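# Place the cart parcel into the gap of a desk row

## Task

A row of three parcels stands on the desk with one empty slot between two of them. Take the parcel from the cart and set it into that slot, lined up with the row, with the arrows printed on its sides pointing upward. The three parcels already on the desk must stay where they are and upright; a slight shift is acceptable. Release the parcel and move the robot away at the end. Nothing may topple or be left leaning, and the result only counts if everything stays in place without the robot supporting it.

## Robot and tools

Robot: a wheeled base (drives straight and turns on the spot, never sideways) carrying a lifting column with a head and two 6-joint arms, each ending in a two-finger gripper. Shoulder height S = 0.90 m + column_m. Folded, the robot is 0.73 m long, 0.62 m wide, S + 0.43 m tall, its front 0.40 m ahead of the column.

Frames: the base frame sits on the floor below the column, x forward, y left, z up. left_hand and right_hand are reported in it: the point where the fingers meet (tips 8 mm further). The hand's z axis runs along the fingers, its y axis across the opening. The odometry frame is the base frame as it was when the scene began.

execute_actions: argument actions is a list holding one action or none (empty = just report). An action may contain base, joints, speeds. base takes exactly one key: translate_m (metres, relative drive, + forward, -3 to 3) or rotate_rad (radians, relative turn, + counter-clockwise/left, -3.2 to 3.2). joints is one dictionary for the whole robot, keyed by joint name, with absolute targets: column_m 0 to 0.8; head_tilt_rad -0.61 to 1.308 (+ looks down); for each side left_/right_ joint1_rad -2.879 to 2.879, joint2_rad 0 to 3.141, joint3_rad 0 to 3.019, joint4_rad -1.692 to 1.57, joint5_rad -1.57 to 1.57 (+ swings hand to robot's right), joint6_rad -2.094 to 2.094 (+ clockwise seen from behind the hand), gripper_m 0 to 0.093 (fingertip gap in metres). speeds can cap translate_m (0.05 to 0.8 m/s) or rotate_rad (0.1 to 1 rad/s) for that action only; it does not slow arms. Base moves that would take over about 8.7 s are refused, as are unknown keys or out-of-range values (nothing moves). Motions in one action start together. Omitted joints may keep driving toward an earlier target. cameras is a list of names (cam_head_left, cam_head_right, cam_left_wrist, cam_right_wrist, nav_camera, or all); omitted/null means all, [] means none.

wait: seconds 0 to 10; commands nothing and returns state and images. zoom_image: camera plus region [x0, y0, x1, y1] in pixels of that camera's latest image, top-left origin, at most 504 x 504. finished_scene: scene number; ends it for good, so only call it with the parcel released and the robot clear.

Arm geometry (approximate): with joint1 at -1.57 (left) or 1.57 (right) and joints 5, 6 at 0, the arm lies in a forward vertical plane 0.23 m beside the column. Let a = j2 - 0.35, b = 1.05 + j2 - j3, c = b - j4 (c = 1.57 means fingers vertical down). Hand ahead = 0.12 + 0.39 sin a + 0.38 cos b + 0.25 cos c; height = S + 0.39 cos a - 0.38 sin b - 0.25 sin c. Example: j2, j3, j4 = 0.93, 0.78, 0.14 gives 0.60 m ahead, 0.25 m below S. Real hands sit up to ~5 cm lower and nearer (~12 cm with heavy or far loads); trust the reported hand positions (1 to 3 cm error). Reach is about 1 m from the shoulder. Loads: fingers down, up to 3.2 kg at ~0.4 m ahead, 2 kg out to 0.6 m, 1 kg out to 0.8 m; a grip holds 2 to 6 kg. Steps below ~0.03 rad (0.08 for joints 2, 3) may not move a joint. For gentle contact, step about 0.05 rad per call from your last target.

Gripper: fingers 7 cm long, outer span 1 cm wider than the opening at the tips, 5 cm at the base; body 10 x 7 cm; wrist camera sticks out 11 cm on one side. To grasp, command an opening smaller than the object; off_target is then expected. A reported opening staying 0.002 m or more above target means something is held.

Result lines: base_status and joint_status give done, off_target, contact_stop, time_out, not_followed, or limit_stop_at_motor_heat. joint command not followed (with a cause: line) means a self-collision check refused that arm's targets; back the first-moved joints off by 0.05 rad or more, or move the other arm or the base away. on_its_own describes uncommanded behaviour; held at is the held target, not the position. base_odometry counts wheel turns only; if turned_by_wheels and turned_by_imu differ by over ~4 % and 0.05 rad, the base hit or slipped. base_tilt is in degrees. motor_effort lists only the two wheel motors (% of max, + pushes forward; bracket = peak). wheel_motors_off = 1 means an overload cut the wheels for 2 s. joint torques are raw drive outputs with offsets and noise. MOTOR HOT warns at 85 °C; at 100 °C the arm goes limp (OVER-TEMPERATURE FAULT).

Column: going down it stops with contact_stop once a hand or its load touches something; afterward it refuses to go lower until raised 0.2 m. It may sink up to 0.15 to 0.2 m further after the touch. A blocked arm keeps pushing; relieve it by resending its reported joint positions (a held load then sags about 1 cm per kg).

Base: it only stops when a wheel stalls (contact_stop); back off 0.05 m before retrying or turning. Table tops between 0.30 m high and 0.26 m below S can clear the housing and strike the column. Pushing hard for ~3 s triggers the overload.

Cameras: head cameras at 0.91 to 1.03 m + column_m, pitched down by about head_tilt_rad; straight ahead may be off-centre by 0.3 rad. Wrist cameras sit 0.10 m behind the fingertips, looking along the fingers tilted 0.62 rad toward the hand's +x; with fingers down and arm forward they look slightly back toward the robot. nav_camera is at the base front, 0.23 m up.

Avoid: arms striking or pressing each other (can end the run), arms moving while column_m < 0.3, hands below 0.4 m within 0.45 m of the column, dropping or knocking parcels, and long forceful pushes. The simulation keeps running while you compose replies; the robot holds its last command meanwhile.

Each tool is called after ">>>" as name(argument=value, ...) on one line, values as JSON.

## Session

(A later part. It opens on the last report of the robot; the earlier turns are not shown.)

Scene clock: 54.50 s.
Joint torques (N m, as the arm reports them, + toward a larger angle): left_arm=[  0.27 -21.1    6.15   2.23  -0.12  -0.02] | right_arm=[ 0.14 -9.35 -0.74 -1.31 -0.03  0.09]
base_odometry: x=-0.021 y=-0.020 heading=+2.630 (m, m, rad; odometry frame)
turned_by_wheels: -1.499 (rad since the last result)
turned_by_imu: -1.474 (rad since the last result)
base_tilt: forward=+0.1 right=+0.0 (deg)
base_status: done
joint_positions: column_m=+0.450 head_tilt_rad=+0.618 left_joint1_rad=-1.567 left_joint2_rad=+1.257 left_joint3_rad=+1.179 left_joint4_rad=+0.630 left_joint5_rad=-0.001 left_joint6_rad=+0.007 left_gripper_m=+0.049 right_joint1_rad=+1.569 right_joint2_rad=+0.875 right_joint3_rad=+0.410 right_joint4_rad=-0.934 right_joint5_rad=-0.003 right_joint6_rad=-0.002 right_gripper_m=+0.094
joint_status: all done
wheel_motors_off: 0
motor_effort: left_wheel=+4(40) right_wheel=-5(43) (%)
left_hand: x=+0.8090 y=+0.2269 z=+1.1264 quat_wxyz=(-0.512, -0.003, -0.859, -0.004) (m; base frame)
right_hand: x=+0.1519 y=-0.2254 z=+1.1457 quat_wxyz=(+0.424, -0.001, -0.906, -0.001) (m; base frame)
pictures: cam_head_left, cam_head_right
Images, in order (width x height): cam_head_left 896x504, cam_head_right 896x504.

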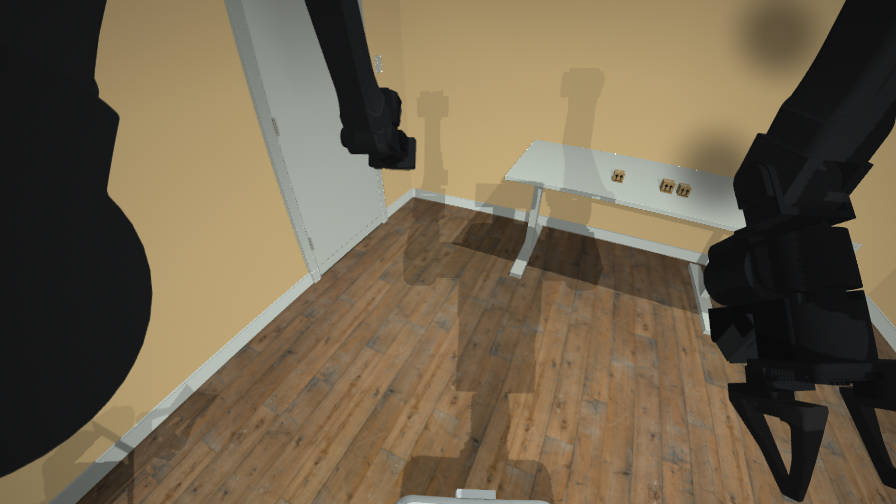

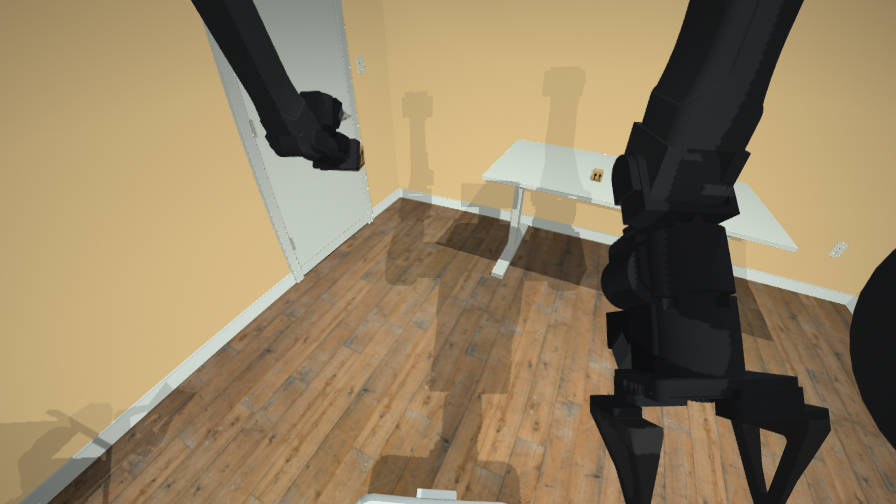

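>>> execute_actions(actions=[{"base":{"rotate_rad":-0.42},"joints":{"left_joint4_rad":0.69},"speeds":{"rotate_rad":0.7}}], cameras=[])

>>> execute_actions(actions=[{"base":{"translate_m":0.55},"joints":{"head_tilt_rad":0.7},"speeds":{"translate_m":0.6}}], cameras=["cam_head_left","cam_head_right"])

Scene clock: 60.53 s.
Joint torques (N m, as the arm reports them, + toward a larger angle): left_arm=[ -0.33 -21.     6.04   2.33  -0.1   -0.02] | right_arm=[-0.3  -8.74 -0.65 -1.14  0.    0.1 ]
base_odometry: x=-0.021 y=-0.020 heading=+2.211 (m, m, rad; odometry frame)
turned_by_wheels: -0.419 (rad since the last result)
turned_by_imu: -0.412 (rad since the last result)
base_tilt: forward=+0.1 right=-0.1 (deg)
base_status: done
joint_positions: column_m=+0.450 head_tilt_rad=+0.618 left_joint1_rad=-1.567 left_joint2_rad=+1.257 left_joint3_rad=+1.179 left_joint4_rad=+0.674 left_joint5_rad=-0.001 left_joint6_rad=+0.007 left_gripper_m=+0.049 right_joint1_rad=+1.569 right_joint2_rad=+0.875 right_joint3_rad=+0.410 right_joint4_rad=-0.934 right_joint5_rad=-0.003 right_joint6_rad=-0.002 right_gripper_m=+0.094
joint_status: all done
wheel_motors_off: 0
motor_effort: left_wheel=+4(24) right_wheel=-5(29) (%)
left_hand: x=+0.8139 y=+0.2266 z=+1.1361 quat_wxyz=(-0.531, -0.003, -0.847, -0.004) (m; base frame)
right_hand: x=+0.1519 y=-0.2254 z=+1.1457 quat_wxyz=(+0.424, -0.001, -0.906, -0.001) (m; base frame)
pictures: none
No camera images: the call's "cameras" was empty. Leave "cameras" out to get every camera's image.

Scene clock: 63.33 s.
Joint torques (N m, as the arm reports them, + toward a larger angle): left_arm=[ -0.19 -20.73   6.1    2.34  -0.1   -0.03] | right_arm=[-0.29 -9.22 -0.83 -1.21 -0.06  0.14]
base_odometry: x=-0.350 y=+0.421 heading=+2.211 (m, m, rad; odometry frame)
turned_by_wheels: +0.000 (rad since the last result)
turned_by_imu: +0.001 (rad since the last result)
base_tilt: forward=+0.1 right=-0.1 (deg)
base_status: done
joint_positions: column_m=+0.450 head_tilt_rad=+0.703 left_joint1_rad=-1.567 left_joint2_rad=+1.257 left_joint3_rad=+1.180 left_joint4_rad=+0.674 left_joint5_rad=-0.001 left_joint6_rad=+0.007 left_gripper_m=+0.049 right_joint1_rad=+1.569 right_joint2_rad=+0.875 right_joint3_rad=+0.413 right_joint4_rad=-0.934 right_joint5_rad=-0.003 right_joint6_rad=-0.002 right_gripper_m=+0.094
joint_status: all done
wheel_motors_off: 0
motor_effort: left_wheel=+0(42) right_wheel=+0(45) (%)
left_hand: x=+0.8141 y=+0.2266 z=+1.1362 quat_wxyz=(-0.531, -0.003, -0.847, -0.004) (m; base frame)
right_hand: x=+0.1531 y=-0.2254 z=+1.1453 quat_wxyz=(+0.423, -0.001, -0.906, -0.001) (m; base frame)
pictures: cam_head_left, cam_head_right
Images, in order (width x height): cam_head_left 896x504, cam_head_right 896x504.

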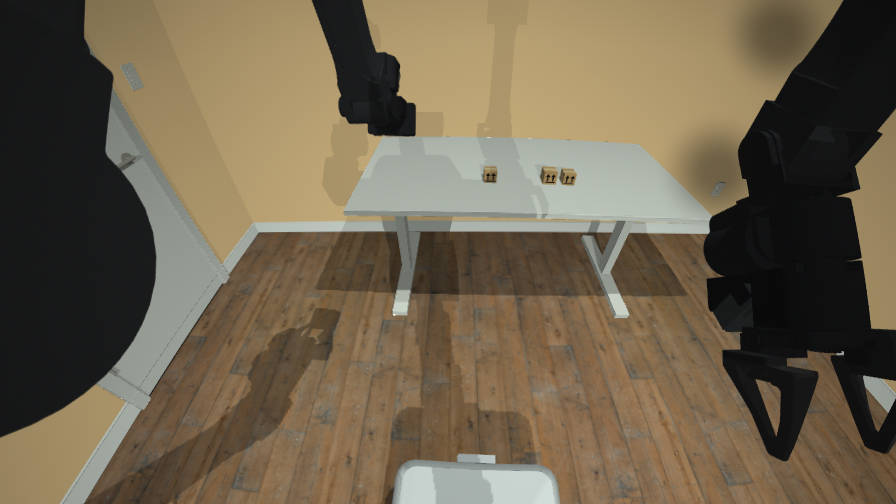

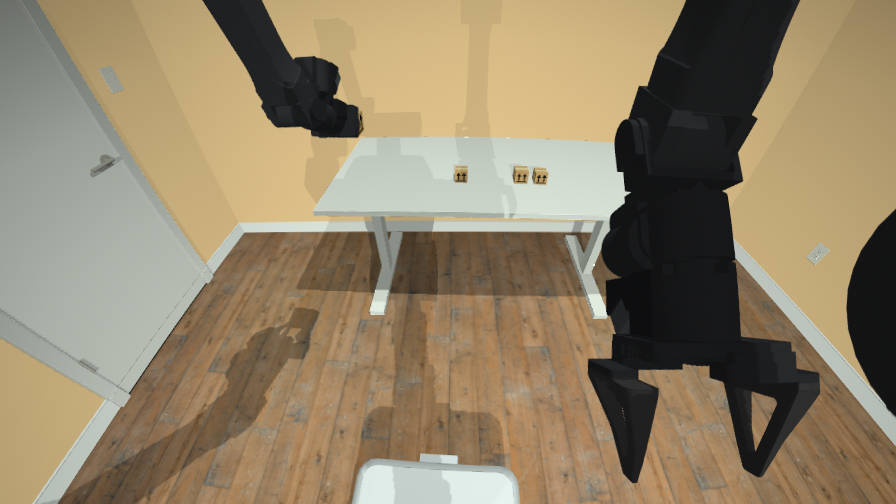

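>>> execute_actions(actions=[{"base":{"rotate_rad":-0.72},"speeds":{"rotate_rad":0.7}}], cameras=[])

>>> execute_actions(actions=[{"base":{"translate_m":0.44},"speeds":{"translate_m":0.6}}], cameras=[])

>>> execute_actions(actions=[{"base":{"rotate_rad":0.77},"joints":{"column_m":0.3},"speeds":{"rotate_rad":0.7}}], cameras=["cam_head_left","cam_head_right","cam_left_wrist"])

Scene clock: 68.83 s.
Joint torques (N m, as the arm reports them, + toward a larger angle): left_arm=[ -0.08 -20.45   6.32   2.3   -0.12  -0.03] | right_arm=[ 0.09 -9.01 -0.85 -1.16 -0.05  0.11]
base_odometry: x=-0.350 y=+0.421 heading=+1.492 (m, m, rad; odometry frame)
turned_by_wheels: -0.719 (rad since the last result)
turned_by_imu: -0.704 (rad since the last result)
base_tilt: forward=+0.0 right=-0.2 (deg)
base_status: done
joint_positions: column_m=+0.450 head_tilt_rad=+0.703 left_joint1_rad=-1.568 left_joint2_rad=+1.257 left_joint3_rad=+1.180 left_joint4_rad=+0.674 left_joint5_rad=-0.001 left_joint6_rad=+0.007 left_gripper_m=+0.049 right_joint1_rad=+1.569 right_joint2_rad=+0.875 right_joint3_rad=+0.413 right_joint4_rad=-0.934 right_joint5_rad=-0.003 right_joint6_rad=-0.002 right_gripper_m=+0.094
joint_status: not commanded
wheel_motors_off: 0
motor_effort: left_wheel=+4(35) right_wheel=-5(45) (%)
left_hand: x=+0.8141 y=+0.2264 z=+1.1362 quat_wxyz=(-0.531, -0.003, -0.847, -0.004) (m; base frame)
right_hand: x=+0.1531 y=-0.2254 z=+1.1453 quat_wxyz=(+0.423, -0.001, -0.906, -0.001) (m; base frame)
pictures: none
No camera images: the call's "cameras" was empty. Leave "cameras" out to get every camera's image.

Scene clock: 71.17 s.
Joint torques (N m, as the arm reports them, + toward a larger angle): left_arm=[  0.07 -20.99   5.93   2.36  -0.09  -0.02] | right_arm=[ 0.08 -9.2  -0.98 -1.2  -0.02  0.15]
base_odometry: x=-0.315 y=+0.860 heading=+1.491 (m, m, rad; odometry frame)
turned_by_wheels: -0.001 (rad since the last result)
turned_by_imu: +0.001 (rad since the last result)
base_tilt: forward=+0.1 right=-0.1 (deg)
base_status: done
joint_positions: column_m=+0.450 head_tilt_rad=+0.703 left_joint1_rad=-1.568 left_joint2_rad=+1.257 left_joint3_rad=+1.181 left_joint4_rad=+0.674 left_joint5_rad=-0.001 left_joint6_rad=+0.007 left_gripper_m=+0.049 right_joint1_rad=+1.569 right_joint2_rad=+0.875 right_joint3_rad=+0.415 right_joint4_rad=-0.934 right_joint5_rad=-0.003 right_joint6_rad=-0.002 right_gripper_m=+0.094
joint_status: not commanded
wheel_motors_off: 0
motor_effort: left_wheel=-1(41) right_wheel=+0(44) (%)
left_hand: x=+0.8150 y=+0.2264 z=+1.1370 quat_wxyz=(-0.532, -0.003, -0.847, -0.004) (m; base frame)
right_hand: x=+0.1543 y=-0.2254 z=+1.1449 quat_wxyz=(+0.422, -0.001, -0.907, -0.001) (m; base frame)
pictures: none
No camera images: the call's "cameras" was empty. Leave "cameras" out to get every camera's image.

Scene clock: 73.67 s.
Joint torques (N m, as the arm reports them, + toward a larger angle): left_arm=[  0.01 -20.59   5.94   2.32  -0.11  -0.03] | right_arm=[-0.14 -9.53 -0.96 -1.12 -0.02  0.14]
base_odometry: x=-0.315 y=+0.860 heading=+2.260 (m, m, rad; odometry frame)
turned_by_wheels: +0.769 (rad since the last result)
turned_by_imu: +0.756 (rad since the last result)
base_tilt: forward=+0.0 right=-0.2 (deg)
base_status: done
joint_positions: column_m=+0.300 head_tilt_rad=+0.703 left_joint1_rad=-1.568 left_joint2_rad=+1.257 left_joint3_rad=+1.181 left_joint4_rad=+0.674 left_joint5_rad=+0.000 left_joint6_rad=+0.007 left_gripper_m=+0.049 right_joint1_rad=+1.569 right_joint2_rad=+0.875 right_joint3_rad=+0.415 right_joint4_rad=-0.934 right_joint5_rad=-0.003 right_joint6_rad=-0.002 right_gripper_m=+0.094
joint_status: all done
wheel_motors_off: 0
motor_effort: left_wheel=-5(39) right_wheel=+6(34) (%)
left_hand: x=+0.8150 y=+0.2262 z=+0.9871 quat_wxyz=(-0.532, -0.003, -0.847, -0.004) (m; base frame)
right_hand: x=+0.1543 y=-0.2254 z=+0.9951 quat_wxyz=(+0.422, -0.001, -0.907, -0.001) (m; base frame)
pictures: cam_head_left, cam_head_right, cam_left_wrist
Images, in order (width x height): cam_head_left 896x504, cam_head_right 896x504, cam_left_wrist 504x504.

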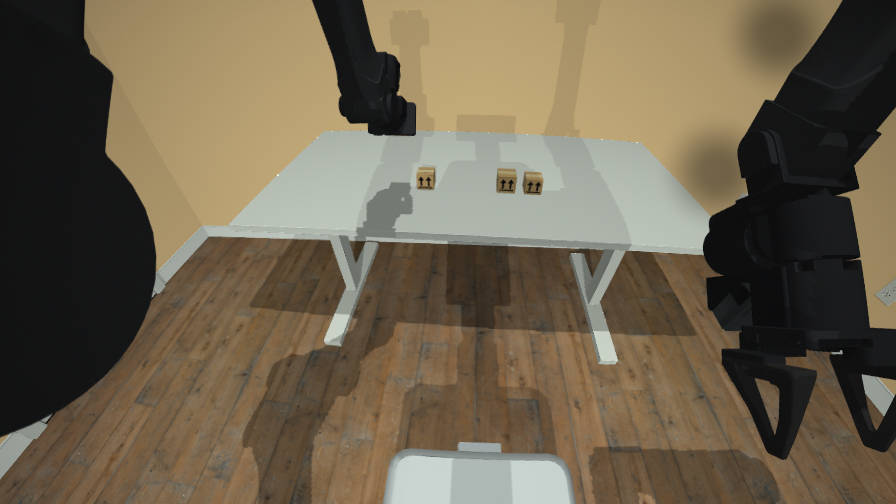

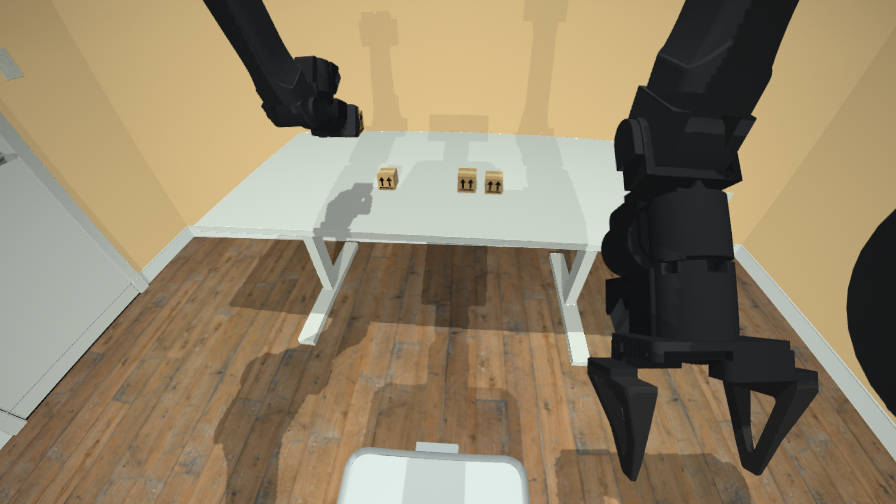

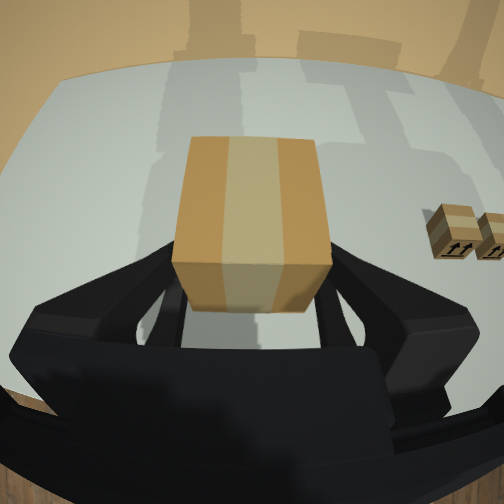

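>>> execute_actions(actions=[{"base":{"rotate_rad":-0.47},"speeds":{"rotate_rad":0.7}}], cameras=[])

>>> execute_actions(actions=[{"base":{"translate_m":0.19},"speeds":{"translate_m":0.5}}], cameras=[])

>>> execute_actions(actions=[{"base":{"rotate_rad":0.4},"joints":{"column_m":0.22},"speeds":{"rotate_rad":0.7}}], cameras=["cam_head_left","cam_head_right","cam_left_wrist"])

Scene clock: 78.50 s.
Joint torques (N m, as the arm reports them, + toward a larger angle): left_arm=[ -0.48 -20.55   6.     2.41  -0.11  -0.01] | right_arm=[ 0.16 -9.01 -1.02 -1.26 -0.02  0.11]
base_odometry: x=-0.315 y=+0.860 heading=+1.792 (m, m, rad; odometry frame)
turned_by_wheels: -0.469 (rad since the last result)
turned_by_imu: -0.462 (rad since the last result)
base_tilt: forward=+0.1 right=-0.1 (deg)
base_status: done
joint_positions: column_m=+0.300 head_tilt_rad=+0.703 left_joint1_rad=-1.568 left_joint2_rad=+1.257 left_joint3_rad=+1.181 left_joint4_rad=+0.674 left_joint5_rad=+0.000 left_joint6_rad=+0.007 left_gripper_m=+0.049 right_joint1_rad=+1.569 right_joint2_rad=+0.875 right_joint3_rad=+0.415 right_joint4_rad=-0.934 right_joint5_rad=-0.003 right_joint6_rad=-0.002 right_gripper_m=+0.094
joint_status: not commanded
wheel_motors_off: 0
motor_effort: left_wheel=+2(19) right_wheel=+0(21) (%)
left_hand: x=+0.8150 y=+0.2262 z=+0.9871 quat_wxyz=(-0.532, -0.003, -0.847, -0.004) (m; base frame)
right_hand: x=+0.1543 y=-0.2254 z=+0.9951 quat_wxyz=(+0.422, -0.001, -0.907, -0.001) (m; base frame)
pictures: none
No camera images: the call's "cameras" was empty. Leave "cameras" out to get every camera's image.

Scene clock: 80.37 s.
Joint torques (N m, as the arm reports them, + toward a larger angle): left_arm=[  0.19 -19.86   6.13   2.33  -0.11  -0.05] | right_arm=[-0.13 -9.53 -0.85 -1.17 -0.04  0.14]
base_odometry: x=-0.356 y=+1.045 heading=+1.793 (m, m, rad; odometry frame)
turned_by_wheels: +0.002 (rad since the last result)
turned_by_imu: +0.003 (rad since the last result)
base_tilt: forward=+0.0 right=-0.1 (deg)
base_status: done
joint_positions: column_m=+0.300 head_tilt_rad=+0.704 left_joint1_rad=-1.568 left_joint2_rad=+1.257 left_joint3_rad=+1.182 left_joint4_rad=+0.674 left_joint5_rad=+0.000 left_joint6_rad=+0.007 left_gripper_m=+0.049 right_joint1_rad=+1.569 right_joint2_rad=+0.874 right_joint3_rad=+0.413 right_joint4_rad=-0.934 right_joint5_rad=-0.003 right_joint6_rad=-0.002 right_gripper_m=+0.094
joint_status: not commanded
wheel_motors_off: 0
motor_effort: left_wheel=+1(48) right_wheel=-1(51) (%)
left_hand: x=+0.8152 y=+0.2262 z=+0.9872 quat_wxyz=(-0.532, -0.003, -0.847, -0.004) (m; base frame)
right_hand: x=+0.1534 y=-0.2254 z=+0.9954 quat_wxyz=(+0.422, -0.001, -0.906, -0.001) (m; base frame)
pictures: none
No camera images: the call's "cameras" was empty. Leave "cameras" out to get every camera's image.

Scene clock: 82.07 s.
Joint torques (N m, as the arm reports them, + toward a larger angle): left_arm=[ -0.25 -21.52   5.89   2.34  -0.1   -0.02] | right_arm=[-0.18 -9.02 -0.97 -1.17 -0.06  0.14]
base_odometry: x=-0.357 y=+1.045 heading=+2.192 (m, m, rad; odometry frame)
turned_by_wheels: +0.399 (rad since the last result)
turned_by_imu: +0.391 (rad since the last result)
base_tilt: forward=+0.1 right=-0.1 (deg)
base_status: done
joint_positions: column_m=+0.220 head_tilt_rad=+0.704 left_joint1_rad=-1.567 left_joint2_rad=+1.257 left_joint3_rad=+1.182 left_joint4_rad=+0.674 left_joint5_rad=+0.000 left_joint6_rad=+0.007 left_gripper_m=+0.049 right_joint1_rad=+1.569 right_joint2_rad=+0.874 right_joint3_rad=+0.413 right_joint4_rad=-0.934 right_joint5_rad=-0.003 right_joint6_rad=-0.002 right_gripper_m=+0.094
joint_status: all done
wheel_motors_off: 0
motor_effort: left_wheel=-3(40) right_wheel=+2(33) (%)
left_hand: x=+0.8151 y=+0.2268 z=+0.9072 quat_wxyz=(-0.532, -0.003, -0.847, -0.004) (m; base frame)
right_hand: x=+0.1534 y=-0.2254 z=+0.9154 quat_wxyz=(+0.422, -0.001, -0.906, -0.001) (m; base frame)
pictures: cam_head_left, cam_head_right, cam_left_wrist
Images, in order (width x height): cam_head_left 896x504, cam_head_right 896x504, cam_left_wrist 504x504.

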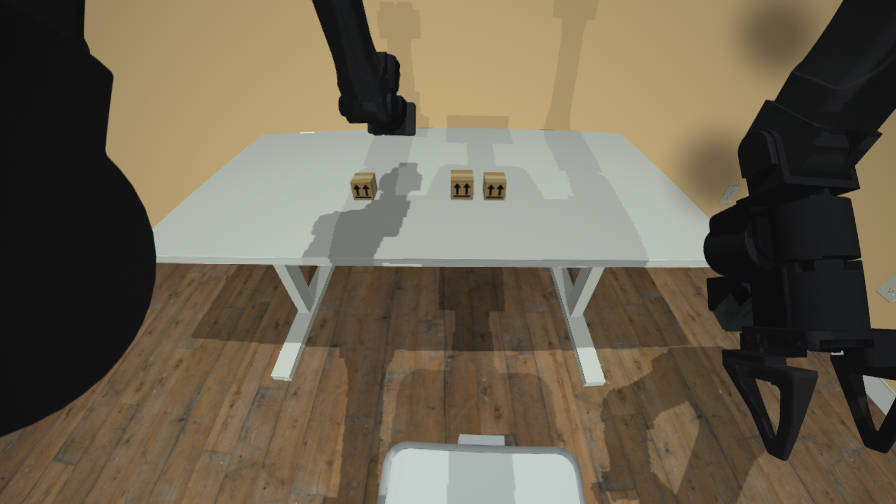

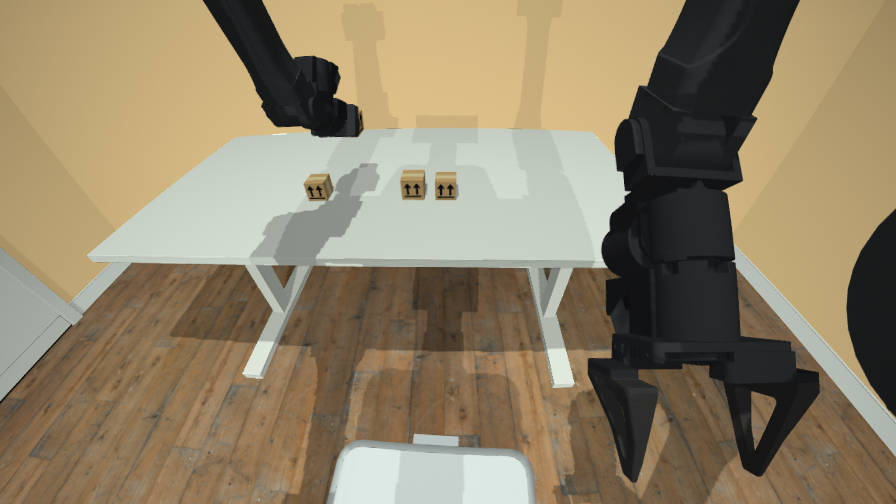

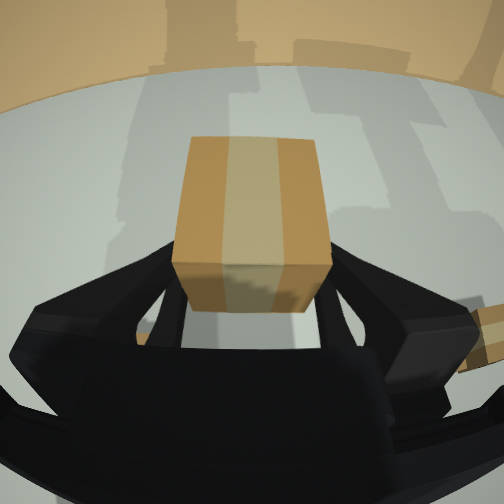

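>>> execute_actions(actions=[{"base":{"rotate_rad":-0.05}}], cameras=[])

>>> execute_actions(actions=[{"base":{"translate_m":-0.08},"joints":{"column_m":0.15}}], cameras=["cam_head_right","cam_left_wrist"])

Scene clock: 84.33 s.
Joint torques (N m, as the arm reports them, + toward a larger angle): left_arm=[ -0.25 -20.77   6.17   2.38  -0.12  -0.05] | right_arm=[ 0.25 -8.95 -0.89 -1.2  -0.06  0.12]
base_odometry: x=-0.356 y=+1.045 heading=+2.143 (m, m, rad; odometry frame)
turned_by_wheels: -0.049 (rad since the last result)
turned_by_imu: -0.048 (rad since the last result)
base_tilt: forward=+0.1 right=-0.2 (deg)
base_status: done
joint_positions: column_m=+0.220 head_tilt_rad=+0.704 left_joint1_rad=-1.569 left_joint2_rad=+1.257 left_joint3_rad=+1.182 left_joint4_rad=+0.674 left_joint5_rad=+0.000 left_joint6_rad=+0.007 left_gripper_m=+0.049 right_joint1_rad=+1.569 right_joint2_rad=+0.874 right_joint3_rad=+0.413 right_joint4_rad=-0.934 right_joint5_rad=-0.003 right_joint6_rad=-0.002 right_gripper_m=+0.094
joint_status: not commanded
wheel_motors_off: 0
motor_effort: left_wheel=+3(16) right_wheel=-3(14) (%)
left_hand: x=+0.8152 y=+0.2255 z=+0.9072 quat_wxyz=(-0.532, -0.003, -0.847, -0.003) (m; base frame)
right_hand: x=+0.1532 y=-0.2254 z=+0.9154 quat_wxyz=(+0.422, -0.001, -0.906, -0.001) (m; base frame)
pictures: none
No camera images: the call's "cameras" was empty. Leave "cameras" out to get every camera's image.

Scene clock: 85.83 s.
Joint torques (N m, as the arm reports them, + toward a larger angle): left_arm=[ -0.05 -20.74   5.92   2.28  -0.12  -0.03] | right_arm=[ 0.06 -9.09 -0.51 -1.2  -0.02  0.13]
base_odometry: x=-0.313 y=+0.978 heading=+2.145 (m, m, rad; odometry frame)
turned_by_wheels: +0.002 (rad since the last result)
turned_by_imu: +0.002 (rad since the last result)
base_tilt: forward=-0.1 right=-0.1 (deg)
base_status: done
joint_positions: column_m=+0.150 head_tilt_rad=+0.704 left_joint1_rad=-1.569 left_joint2_rad=+1.257 left_joint3_rad=+1.182 left_joint4_rad=+0.674 left_joint5_rad=+0.000 left_joint6_rad=+0.007 left_gripper_m=+0.049 right_joint1_rad=+1.569 right_joint2_rad=+0.873 right_joint3_rad=+0.410 right_joint4_rad=-0.934 right_joint5_rad=-0.003 right_joint6_rad=-0.002 right_gripper_m=+0.094
joint_status: all done
wheel_motors_off: 0
motor_effort: left_wheel=+1(40) right_wheel=-1(51) (%)
left_hand: x=+0.8152 y=+0.2255 z=+0.8372 quat_wxyz=(-0.532, -0.003, -0.847, -0.003) (m; base frame)
right_hand: x=+0.1517 y=-0.2254 z=+0.8460 quat_wxyz=(+0.424, -0.001, -0.906, -0.001) (m; base frame)
pictures: cam_head_right, cam_left_wrist
Images, in order (width x height): cam_head_right 896x504, cam_left_wrist 504x504.

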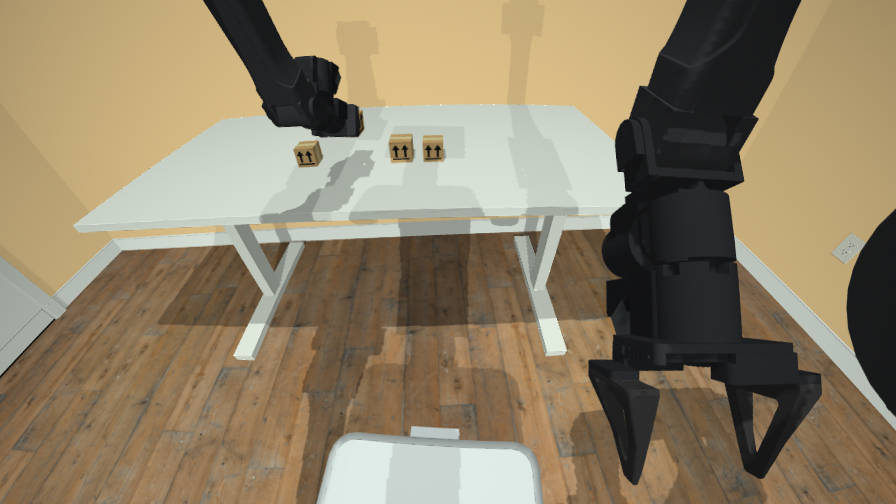

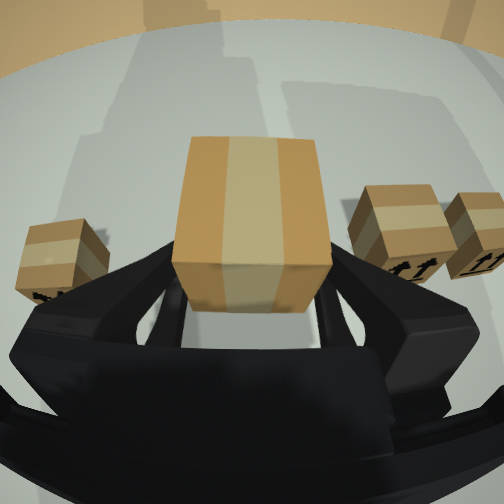

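>>> execute_actions(actions=[{"base":{"rotate_rad":0.025},"joints":{"column_m":0.115}}], cameras=["cam_head_right","cam_left_wrist"])

Scene clock: 89.40 s.
Joint torques (N m, as the arm reports them, + toward a larger angle): left_arm=[ -0.11 -20.71   5.95   2.27  -0.11   0.  ] | right_arm=[ 0.   -8.98 -0.63 -1.19 -0.03  0.15]
base_odometry: x=-0.313 y=+0.978 heading=+2.169 (m, m, rad; odometry frame)
turned_by_wheels: +0.024 (rad since the last result)
turned_by_imu: +0.024 (rad since the last result)
base_tilt: forward=-0.1 right=-0.1 (deg)
base_status: done
joint_positions: column_m=+0.115 head_tilt_rad=+0.704 left_joint1_rad=-1.568 left_joint2_rad=+1.257 left_joint3_rad=+1.182 left_joint4_rad=+0.674 left_joint5_rad=+0.000 left_joint6_rad=+0.007 left_gripper_m=+0.049 right_joint1_rad=+1.569 right_joint2_rad=+0.873 right_joint3_rad=+0.410 right_joint4_rad=-0.934 right_joint5_rad=-0.003 right_joint6_rad=-0.002 right_gripper_m=+0.094
joint_status: all done
wheel_motors_off: 0
motor_effort: left_wheel=-1(25) right_wheel=+1(41) (%)
left_hand: x=+0.8151 y=+0.2263 z=+0.8022 quat_wxyz=(-0.532, -0.003, -0.847, -0.004) (m; base frame)
right_hand: x=+0.1517 y=-0.2254 z=+0.8110 quat_wxyz=(+0.424, -0.001, -0.906, -0.001) (m; base frame)
pictures: cam_head_right, cam_left_wrist
Images, in order (width x height): cam_head_right 896x504, cam_left_wrist 504x504.

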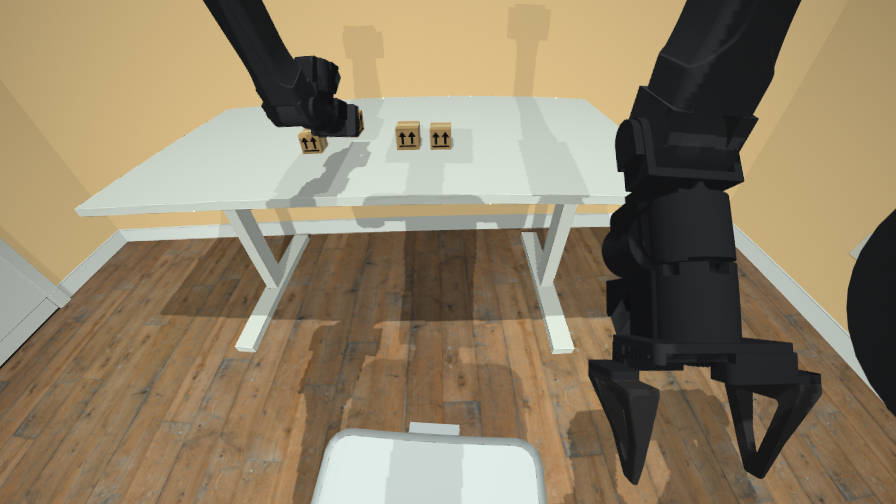

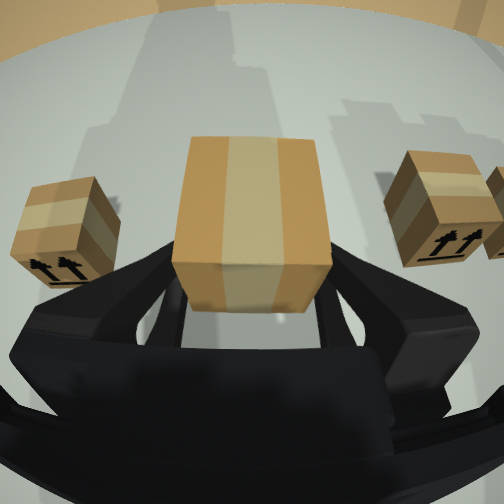

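>>> execute_actions(actions=[{"joints":{"column_m":0.106,"head_tilt_rad":0.5}}], cameras=["cam_head_right","cam_left_wrist"])

Scene clock: 91.63 s.
Joint torques (N m, as the arm reports them, + toward a larger angle): left_arm=[ -0.25 -20.44   5.96   2.3   -0.12  -0.03] | right_arm=[-0.26 -8.66 -0.56 -1.27 -0.03  0.14]
base_odometry: x=-0.313 y=+0.978 heading=+2.169 (m, m, rad; odometry frame)
turned_by_wheels: +0.000 (rad since the last result)
turned_by_imu: +0.000 (rad since the last result)
base_tilt: forward=+0.0 right=-0.1 (deg)
base_status: not commanded
joint_positions: column_m=+0.106 head_tilt_rad=+0.518 left_joint1_rad=-1.568 left_joint2_rad=+1.257 left_joint3_rad=+1.182 left_joint4_rad=+0.674 left_joint5_rad=+0.000 left_joint6_rad=+0.007 left_gripper_m=+0.049 right_joint1_rad=+1.569 right_joint2_rad=+0.873 right_joint3_rad=+0.410 right_joint4_rad=-0.934 right_joint5_rad=-0.003 right_joint6_rad=-0.002 right_gripper_m=+0.094
joint_status: all done
wheel_motors_off: 0
motor_effort: left_wheel=-2(1) right_wheel=+2(2) (%)
left_hand: x=+0.8151 y=+0.2263 z=+0.7932 quat_wxyz=(-0.532, -0.003, -0.847, -0.004) (m; base frame)
right_hand: x=+0.1517 y=-0.2254 z=+0.8020 quat_wxyz=(+0.424, -0.001, -0.906, -0.001) (m; base frame)
pictures: cam_head_right, cam_left_wrist
Images, in order (width x height): cam_head_right 896x504, cam_left_wrist 504x504.

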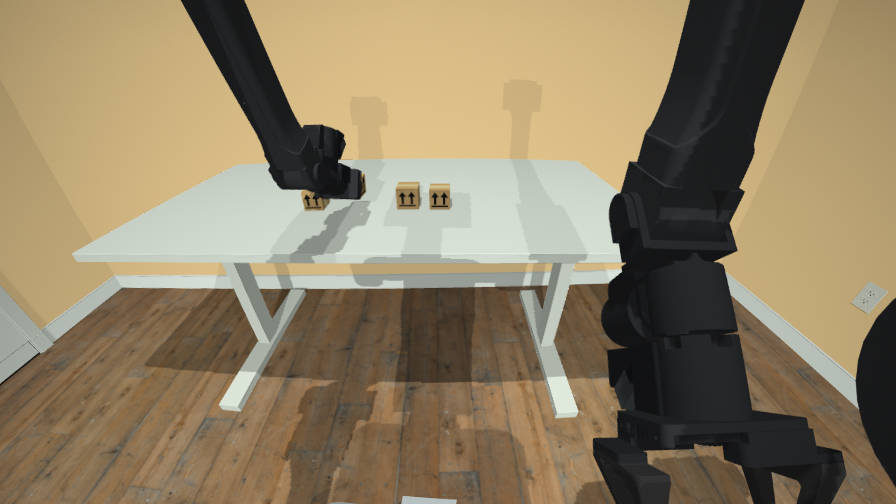

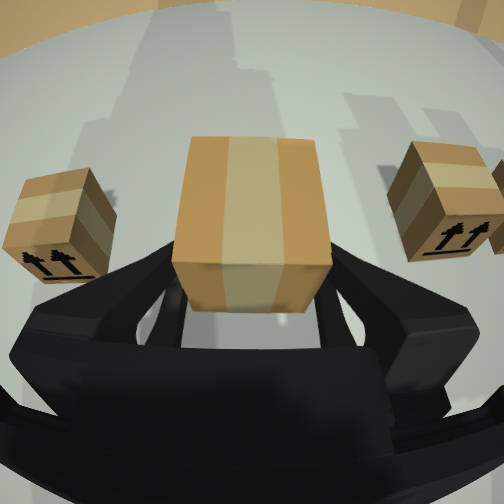

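>>> execute_actions(actions=[{"joints":{"column_m":0.096}}], cameras=["cam_head_right","cam_left_wrist"])

Scene clock: 94.23 s.
Joint torques (N m, as the arm reports them, + toward a larger angle): left_arm=[ -0.41 -19.92   5.78   2.39  -0.13  -0.01] | right_arm=[-0.35 -8.62 -0.74 -1.21 -0.06  0.14]
base_odometry: x=-0.313 y=+0.978 heading=+2.169 (m, m, rad; odometry frame)
turned_by_wheels: +0.000 (rad since the last result)
turned_by_imu: +0.000 (rad since the last result)
base_tilt: forward=+0.0 right=-0.2 (deg)
base_status: not commanded
joint_positions: column_m=+0.096 head_tilt_rad=+0.518 left_joint1_rad=-1.568 left_joint2_rad=+1.257 left_joint3_rad=+1.182 left_joint4_rad=+0.674 left_joint5_rad=+0.000 left_joint6_rad=+0.007 left_gripper_m=+0.049 right_joint1_rad=+1.569 right_joint2_rad=+0.873 right_joint3_rad=+0.410 right_joint4_rad=-0.934 right_joint5_rad=-0.003 right_joint6_rad=-0.002 right_gripper_m=+0.094
joint_status: all done
wheel_motors_off: 0
motor_effort: left_wheel=-2(2) right_wheel=+2(2) (%)
left_hand: x=+0.8151 y=+0.2263 z=+0.7832 quat_wxyz=(-0.532, -0.003, -0.847, -0.004) (m; base frame)
right_hand: x=+0.1517 y=-0.2254 z=+0.7920 quat_wxyz=(+0.424, -0.001, -0.906, -0.001) (m; base frame)
pictures: cam_head_right, cam_left_wrist
Images, in order (width x height): cam_head_right 896x504, cam_left_wrist 504x504.

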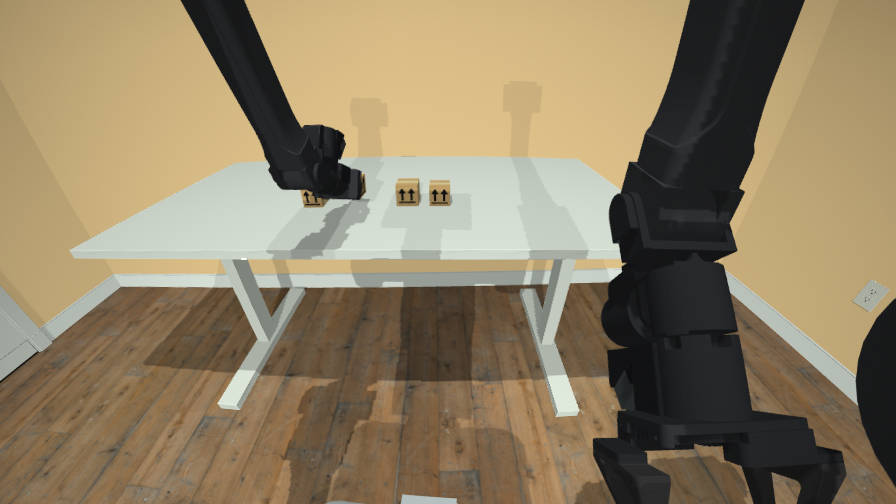

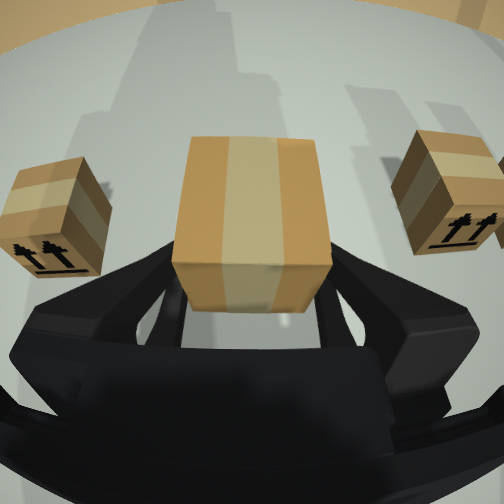

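>>> execute_actions(actions=[{"base":{"translate_m":0.016},"joints":{"column_m":0.092}}], cameras=["cam_left_wrist"])

>>> execute_actions(actions=[{"joints":{"left_gripper_m":0.075}}], cameras=["cam_left_wrist"])

>>> execute_actions(actions=[{"base":{"translate_m":-0.3},"joints":{"column_m":0.11},"speeds":{"translate_m":0.4}}], cameras=["cam_head_left","cam_head_right","cam_left_wrist"])

Scene clock: 97.47 s.
Joint torques (N m, as the arm reports them, + toward a larger angle): left_arm=[ -0.92 -20.59   6.08   2.27  -0.11  -0.03] | right_arm=[-0.47 -8.84 -0.87 -1.2  -0.03  0.13]
base_odometry: x=-0.322 y=+0.991 heading=+2.168 (m, m, rad; odometry frame)
turned_by_wheels: -0.001 (rad since the last result)
turned_by_imu: +0.000 (rad since the last result)
base_tilt: forward=+0.1 right=-0.1 (deg)
base_status: done
joint_positions: column_m=+0.092 head_tilt_rad=+0.518 left_joint1_rad=-1.568 left_joint2_rad=+1.257 left_joint3_rad=+1.182 left_joint4_rad=+0.674 left_joint5_rad=+0.000 left_joint6_rad=+0.007 left_gripper_m=+0.049 right_joint1_rad=+1.569 right_joint2_rad=+0.873 right_joint3_rad=+0.411 right_joint4_rad=-0.934 right_joint5_rad=-0.003 right_joint6_rad=-0.002 right_gripper_m=+0.094
joint_status: all done
wheel_motors_off: 0
motor_effort: left_wheel=-1(28) right_wheel=+1(57) (%)
left_hand: x=+0.8153 y=+0.2263 z=+0.7794 quat_wxyz=(-0.532, -0.003, -0.847, -0.004) (m; base frame)
right_hand: x=+0.1527 y=-0.2254 z=+0.7877 quat_wxyz=(+0.423, -0.001, -0.906, -0.001) (m; base frame)
pictures: cam_left_wrist
Images, in order (width x height): cam_left_wrist 504x504.

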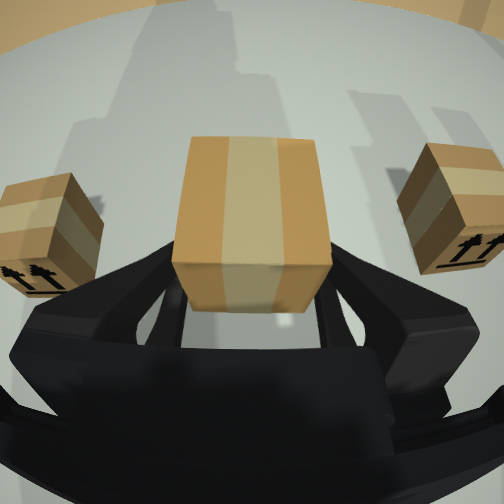

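Scene clock: 98.07 s.
Joint torques (N m, as the arm reports them, + toward a larger angle): left_arm=[ -0.19 -20.8    5.88   2.5   -0.11  -0.02] | right_arm=[ 0.45 -9.12 -0.78 -1.25 -0.05  0.14]
base_odometry: x=-0.322 y=+0.991 heading=+2.168 (m, m, rad; odometry frame)
turned_by_wheels: +0.000 (rad since the last result)
turned_by_imu: +0.000 (rad since the last result)
base_tilt: forward=+0.0 right=-0.1 (deg)
base_status: not commanded
joint_positions: column_m=+0.092 head_tilt_rad=+0.518 left_joint1_rad=-1.568 left_joint2_rad=+1.257 left_joint3_rad=+1.182 left_joint4_rad=+0.674 left_joint5_rad=+0.000 left_joint6_rad=+0.007 left_gripper_m=+0.075 right_joint1_rad=+1.569 right_joint2_rad=+0.873 right_joint3_rad=+0.411 right_joint4_rad=-0.934 right_joint5_rad=-0.003 right_joint6_rad=-0.002 right_gripper_m=+0.094
joint_status: all done
wheel_motors_off: 0
motor_effort: left_wheel=-1(1) right_wheel=+1(1) (%)
left_hand: x=+0.8153 y=+0.2263 z=+0.7794 quat_wxyz=(-0.532, -0.003, -0.847, -0.004) (m; base frame)
right_hand: x=+0.1527 y=-0.2254 z=+0.7877 quat_wxyz=(+0.423, -0.001, -0.906, -0.001) (m; base frame)
pictures: cam_left_wrist
Images, in order (width x height): cam_left_wrist 504x504.

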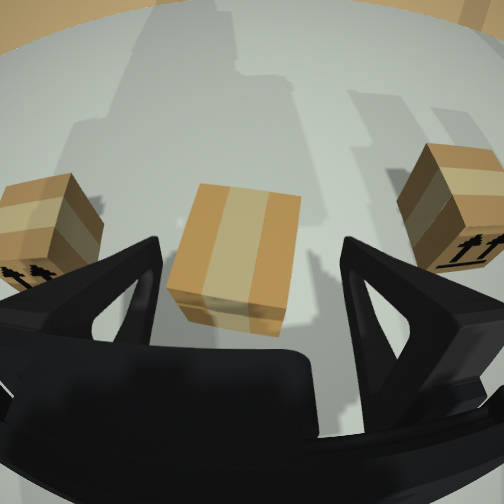

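Scene clock: 100.07 s.
Joint torques (N m, as the arm reports them, + toward a larger angle): left_arm=[ -0.12 -21.09   6.02   2.29  -0.13  -0.01] | right_arm=[ 0.62 -8.63 -0.5  -1.08 -0.04  0.09]
base_odometry: x=-0.153 y=+0.743 heading=+2.169 (m, m, rad; odometry frame)
turned_by_wheels: +0.001 (rad since the last result)
turned_by_imu: +0.001 (rad since the last result)
base_tilt: forward=+0.1 right=-0.1 (deg)
base_status: done
joint_positions: column_m=+0.110 head_tilt_rad=+0.518 left_joint1_rad=-1.568 left_joint2_rad=+1.256 left_joint3_rad=+1.183 left_joint4_rad=+0.676 left_joint5_rad=+0.000 left_joint6_rad=+0.007 left_gripper_m=+0.075 right_joint1_rad=+1.569 right_joint2_rad=+0.873 right_joint3_rad=+0.409 right_joint4_rad=-0.934 right_joint5_rad=-0.003 right_joint6_rad=-0.002 right_gripper_m=+0.094
joint_status: all done
wheel_motors_off: 0
motor_effort: left_wheel=+0(36) right_wheel=-1(55) (%)
left_hand: x=+0.8158 y=+0.2263 z=+0.7982 quat_wxyz=(-0.534, -0.003, -0.846, -0.004) (m; base frame)
right_hand: x=+0.1516 y=-0.2254 z=+0.8059 quat_wxyz=(+0.424, -0.001, -0.906, -0.001) (m; base frame)
pictures: cam_head_left, cam_head_right, cam_left_wrist
Images, in order (width x height): cam_head_left 896x504, cam_head_right 896x504, cam_left_wrist 504x504.

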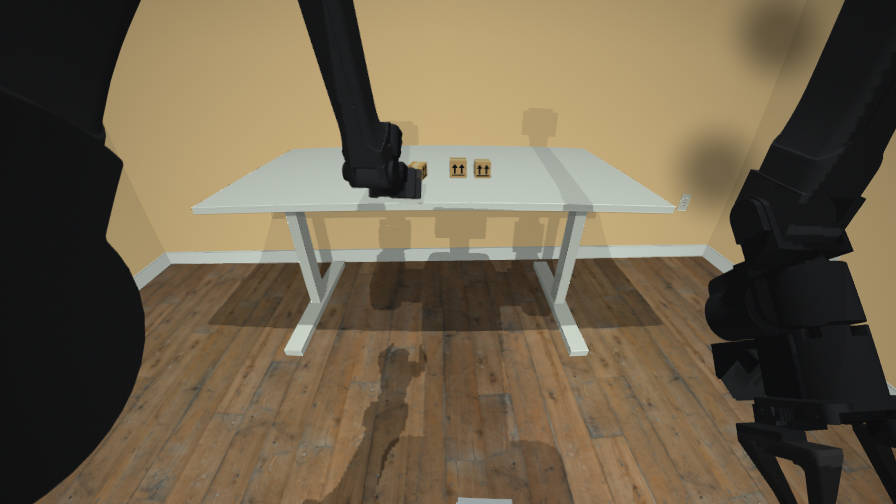

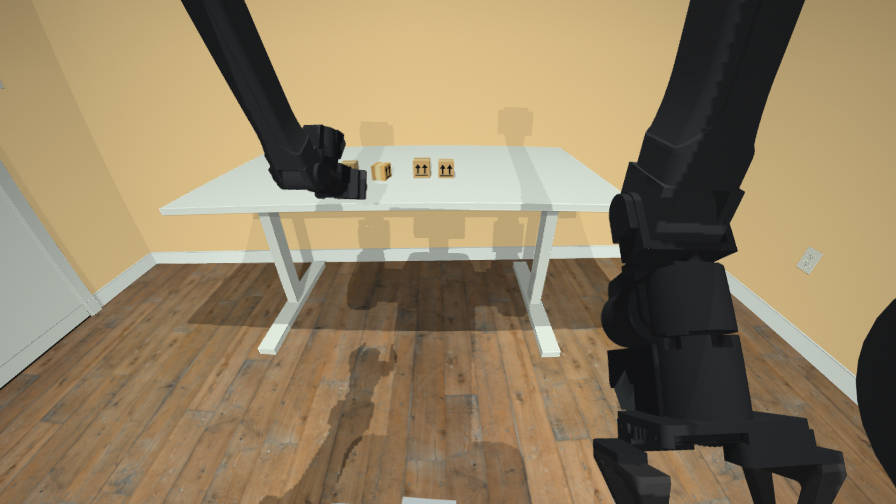

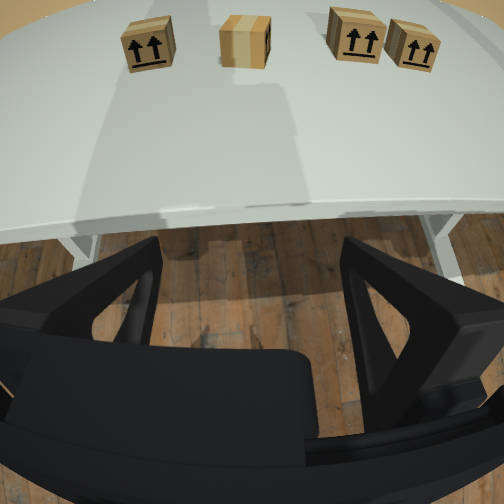

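>>> zoom_image(camera="cam_left_wrist", region=[110,0,450,100])

>>> zoom_image(camera="cam_head_right", region=[330,140,470,200])

Region (110, 0, 450, 100) of cam_left_wrist's 504x504 image, scaled by 1.482, with more detail than that image has; it fills the top 148 rows of this view, and the rest is white.

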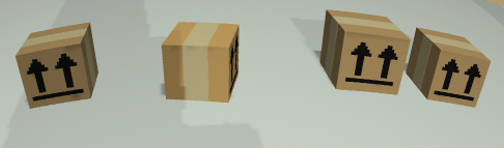

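Region (330, 140, 470, 200) of cam_head_right's 896x504 image, scaled by 3.600, with more detail than that image has; it fills the top 216 rows of this view, and the rest is white.

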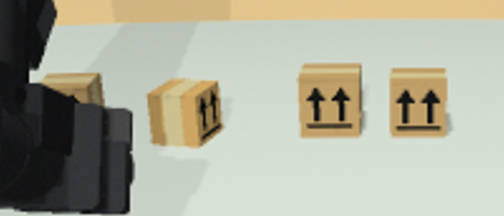

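>>> execute_actions(actions=[{"base":{"translate_m":0.3},"joints":{"column_m":0.085,"left_gripper_m":0.093},"speeds":{"translate_m":0.3}}], cameras=["cam_left_wrist"])

>>> execute_actions(actions=[{"joints":{"left_gripper_m":0.04}}], cameras=["cam_left_wrist"])

Scene clock: 104.60 s.
Joint torques (N m, as the arm reports them, + toward a larger angle): left_arm=[ -0.01 -20.59   5.67   2.29  -0.12  -0.03] | right_arm=[-0.28 -9.24 -0.86 -1.31 -0.01  0.13]
base_odometry: x=-0.322 y=+0.991 heading=+2.170 (m, m, rad; odometry frame)
turned_by_wheels: +0.001 (rad since the last result)
turned_by_imu: +0.002 (rad since the last result)
base_tilt: forward=+0.1 right=+0.0 (deg)
base_status: done
joint_positions: column_m=+0.085 head_tilt_rad=+0.518 left_joint1_rad=-1.568 left_joint2_rad=+1.256 left_joint3_rad=+1.183 left_joint4_rad=+0.676 left_joint5_rad=+0.000 left_joint6_rad=+0.007 left_gripper_m=+0.093 right_joint1_rad=+1.569 right_joint2_rad=+0.873 right_joint3_rad=+0.412 right_joint4_rad=-0.934 right_joint5_rad=-0.003 right_joint6_rad=-0.002 right_gripper_m=+0.094
joint_status: all done
wheel_motors_off: 0
motor_effort: left_wheel=+1(28) right_wheel=+0(41) (%)
left_hand: x=+0.8160 y=+0.2263 z=+0.7734 quat_wxyz=(-0.534, -0.003, -0.846, -0.004) (m; base frame)
right_hand: x=+0.1531 y=-0.2254 z=+0.7806 quat_wxyz=(+0.422, -0.001, -0.907, -0.001) (m; base frame)
pictures: cam_left_wrist
Images, in order (width x height): cam_left_wrist 504x504.

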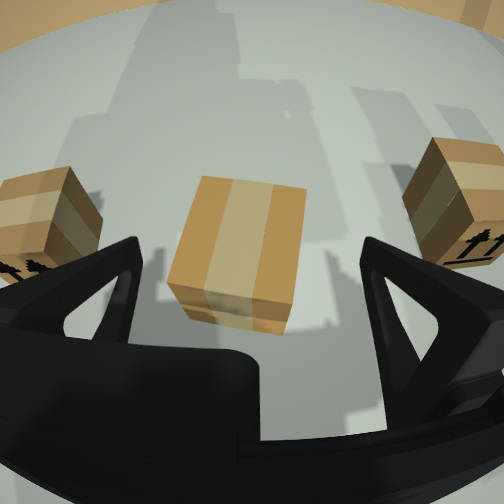

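Scene clock: 105.20 s.
Joint torques (N m, as the arm reports them, + toward a larger angle): left_arm=[  0.   -20.55   5.9    2.2   -0.11  -0.03] | right_arm=[ 0.01 -8.93 -0.79 -1.29 -0.06  0.11]
base_odometry: x=-0.322 y=+0.991 heading=+2.170 (m, m, rad; odometry frame)
turned_by_wheels: +0.000 (rad since the last result)
turned_by_imu: +0.000 (rad since the last result)
base_tilt: forward=-0.1 right=-0.2 (deg)
base_status: not commanded
joint_positions: column_m=+0.085 head_tilt_rad=+0.518 left_joint1_rad=-1.568 left_joint2_rad=+1.256 left_joint3_rad=+1.183 left_joint4_rad=+0.676 left_joint5_rad=+0.000 left_joint6_rad=+0.007 left_gripper_m=+0.048 right_joint1_rad=+1.569 right_joint2_rad=+0.873 right_joint3_rad=+0.412 right_joint4_rad=-0.934 right_joint5_rad=-0.003 right_joint6_rad=-0.002 right_gripper_m=+0.094
joint_status: left_gripper_m off_target (ended at +0.048, target +0.040)
wheel_motors_off: 0
motor_effort: left_wheel=+1(1) right_wheel=+0(0) (%)
left_hand: x=+0.8160 y=+0.2264 z=+0.7734 quat_wxyz=(-0.534, -0.003, -0.846, -0.004) (m; base frame)
right_hand: x=+0.1531 y=-0.2254 z=+0.7806 quat_wxyz=(+0.422, -0.001, -0.907, -0.001) (m; base frame)
pictures: cam_left_wrist
Images, in order (width x height): cam_left_wrist 504x504.

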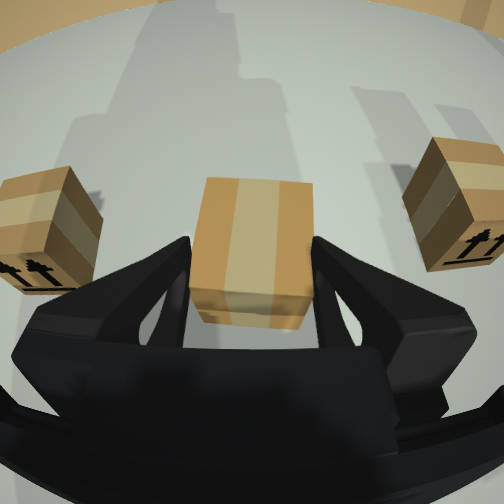

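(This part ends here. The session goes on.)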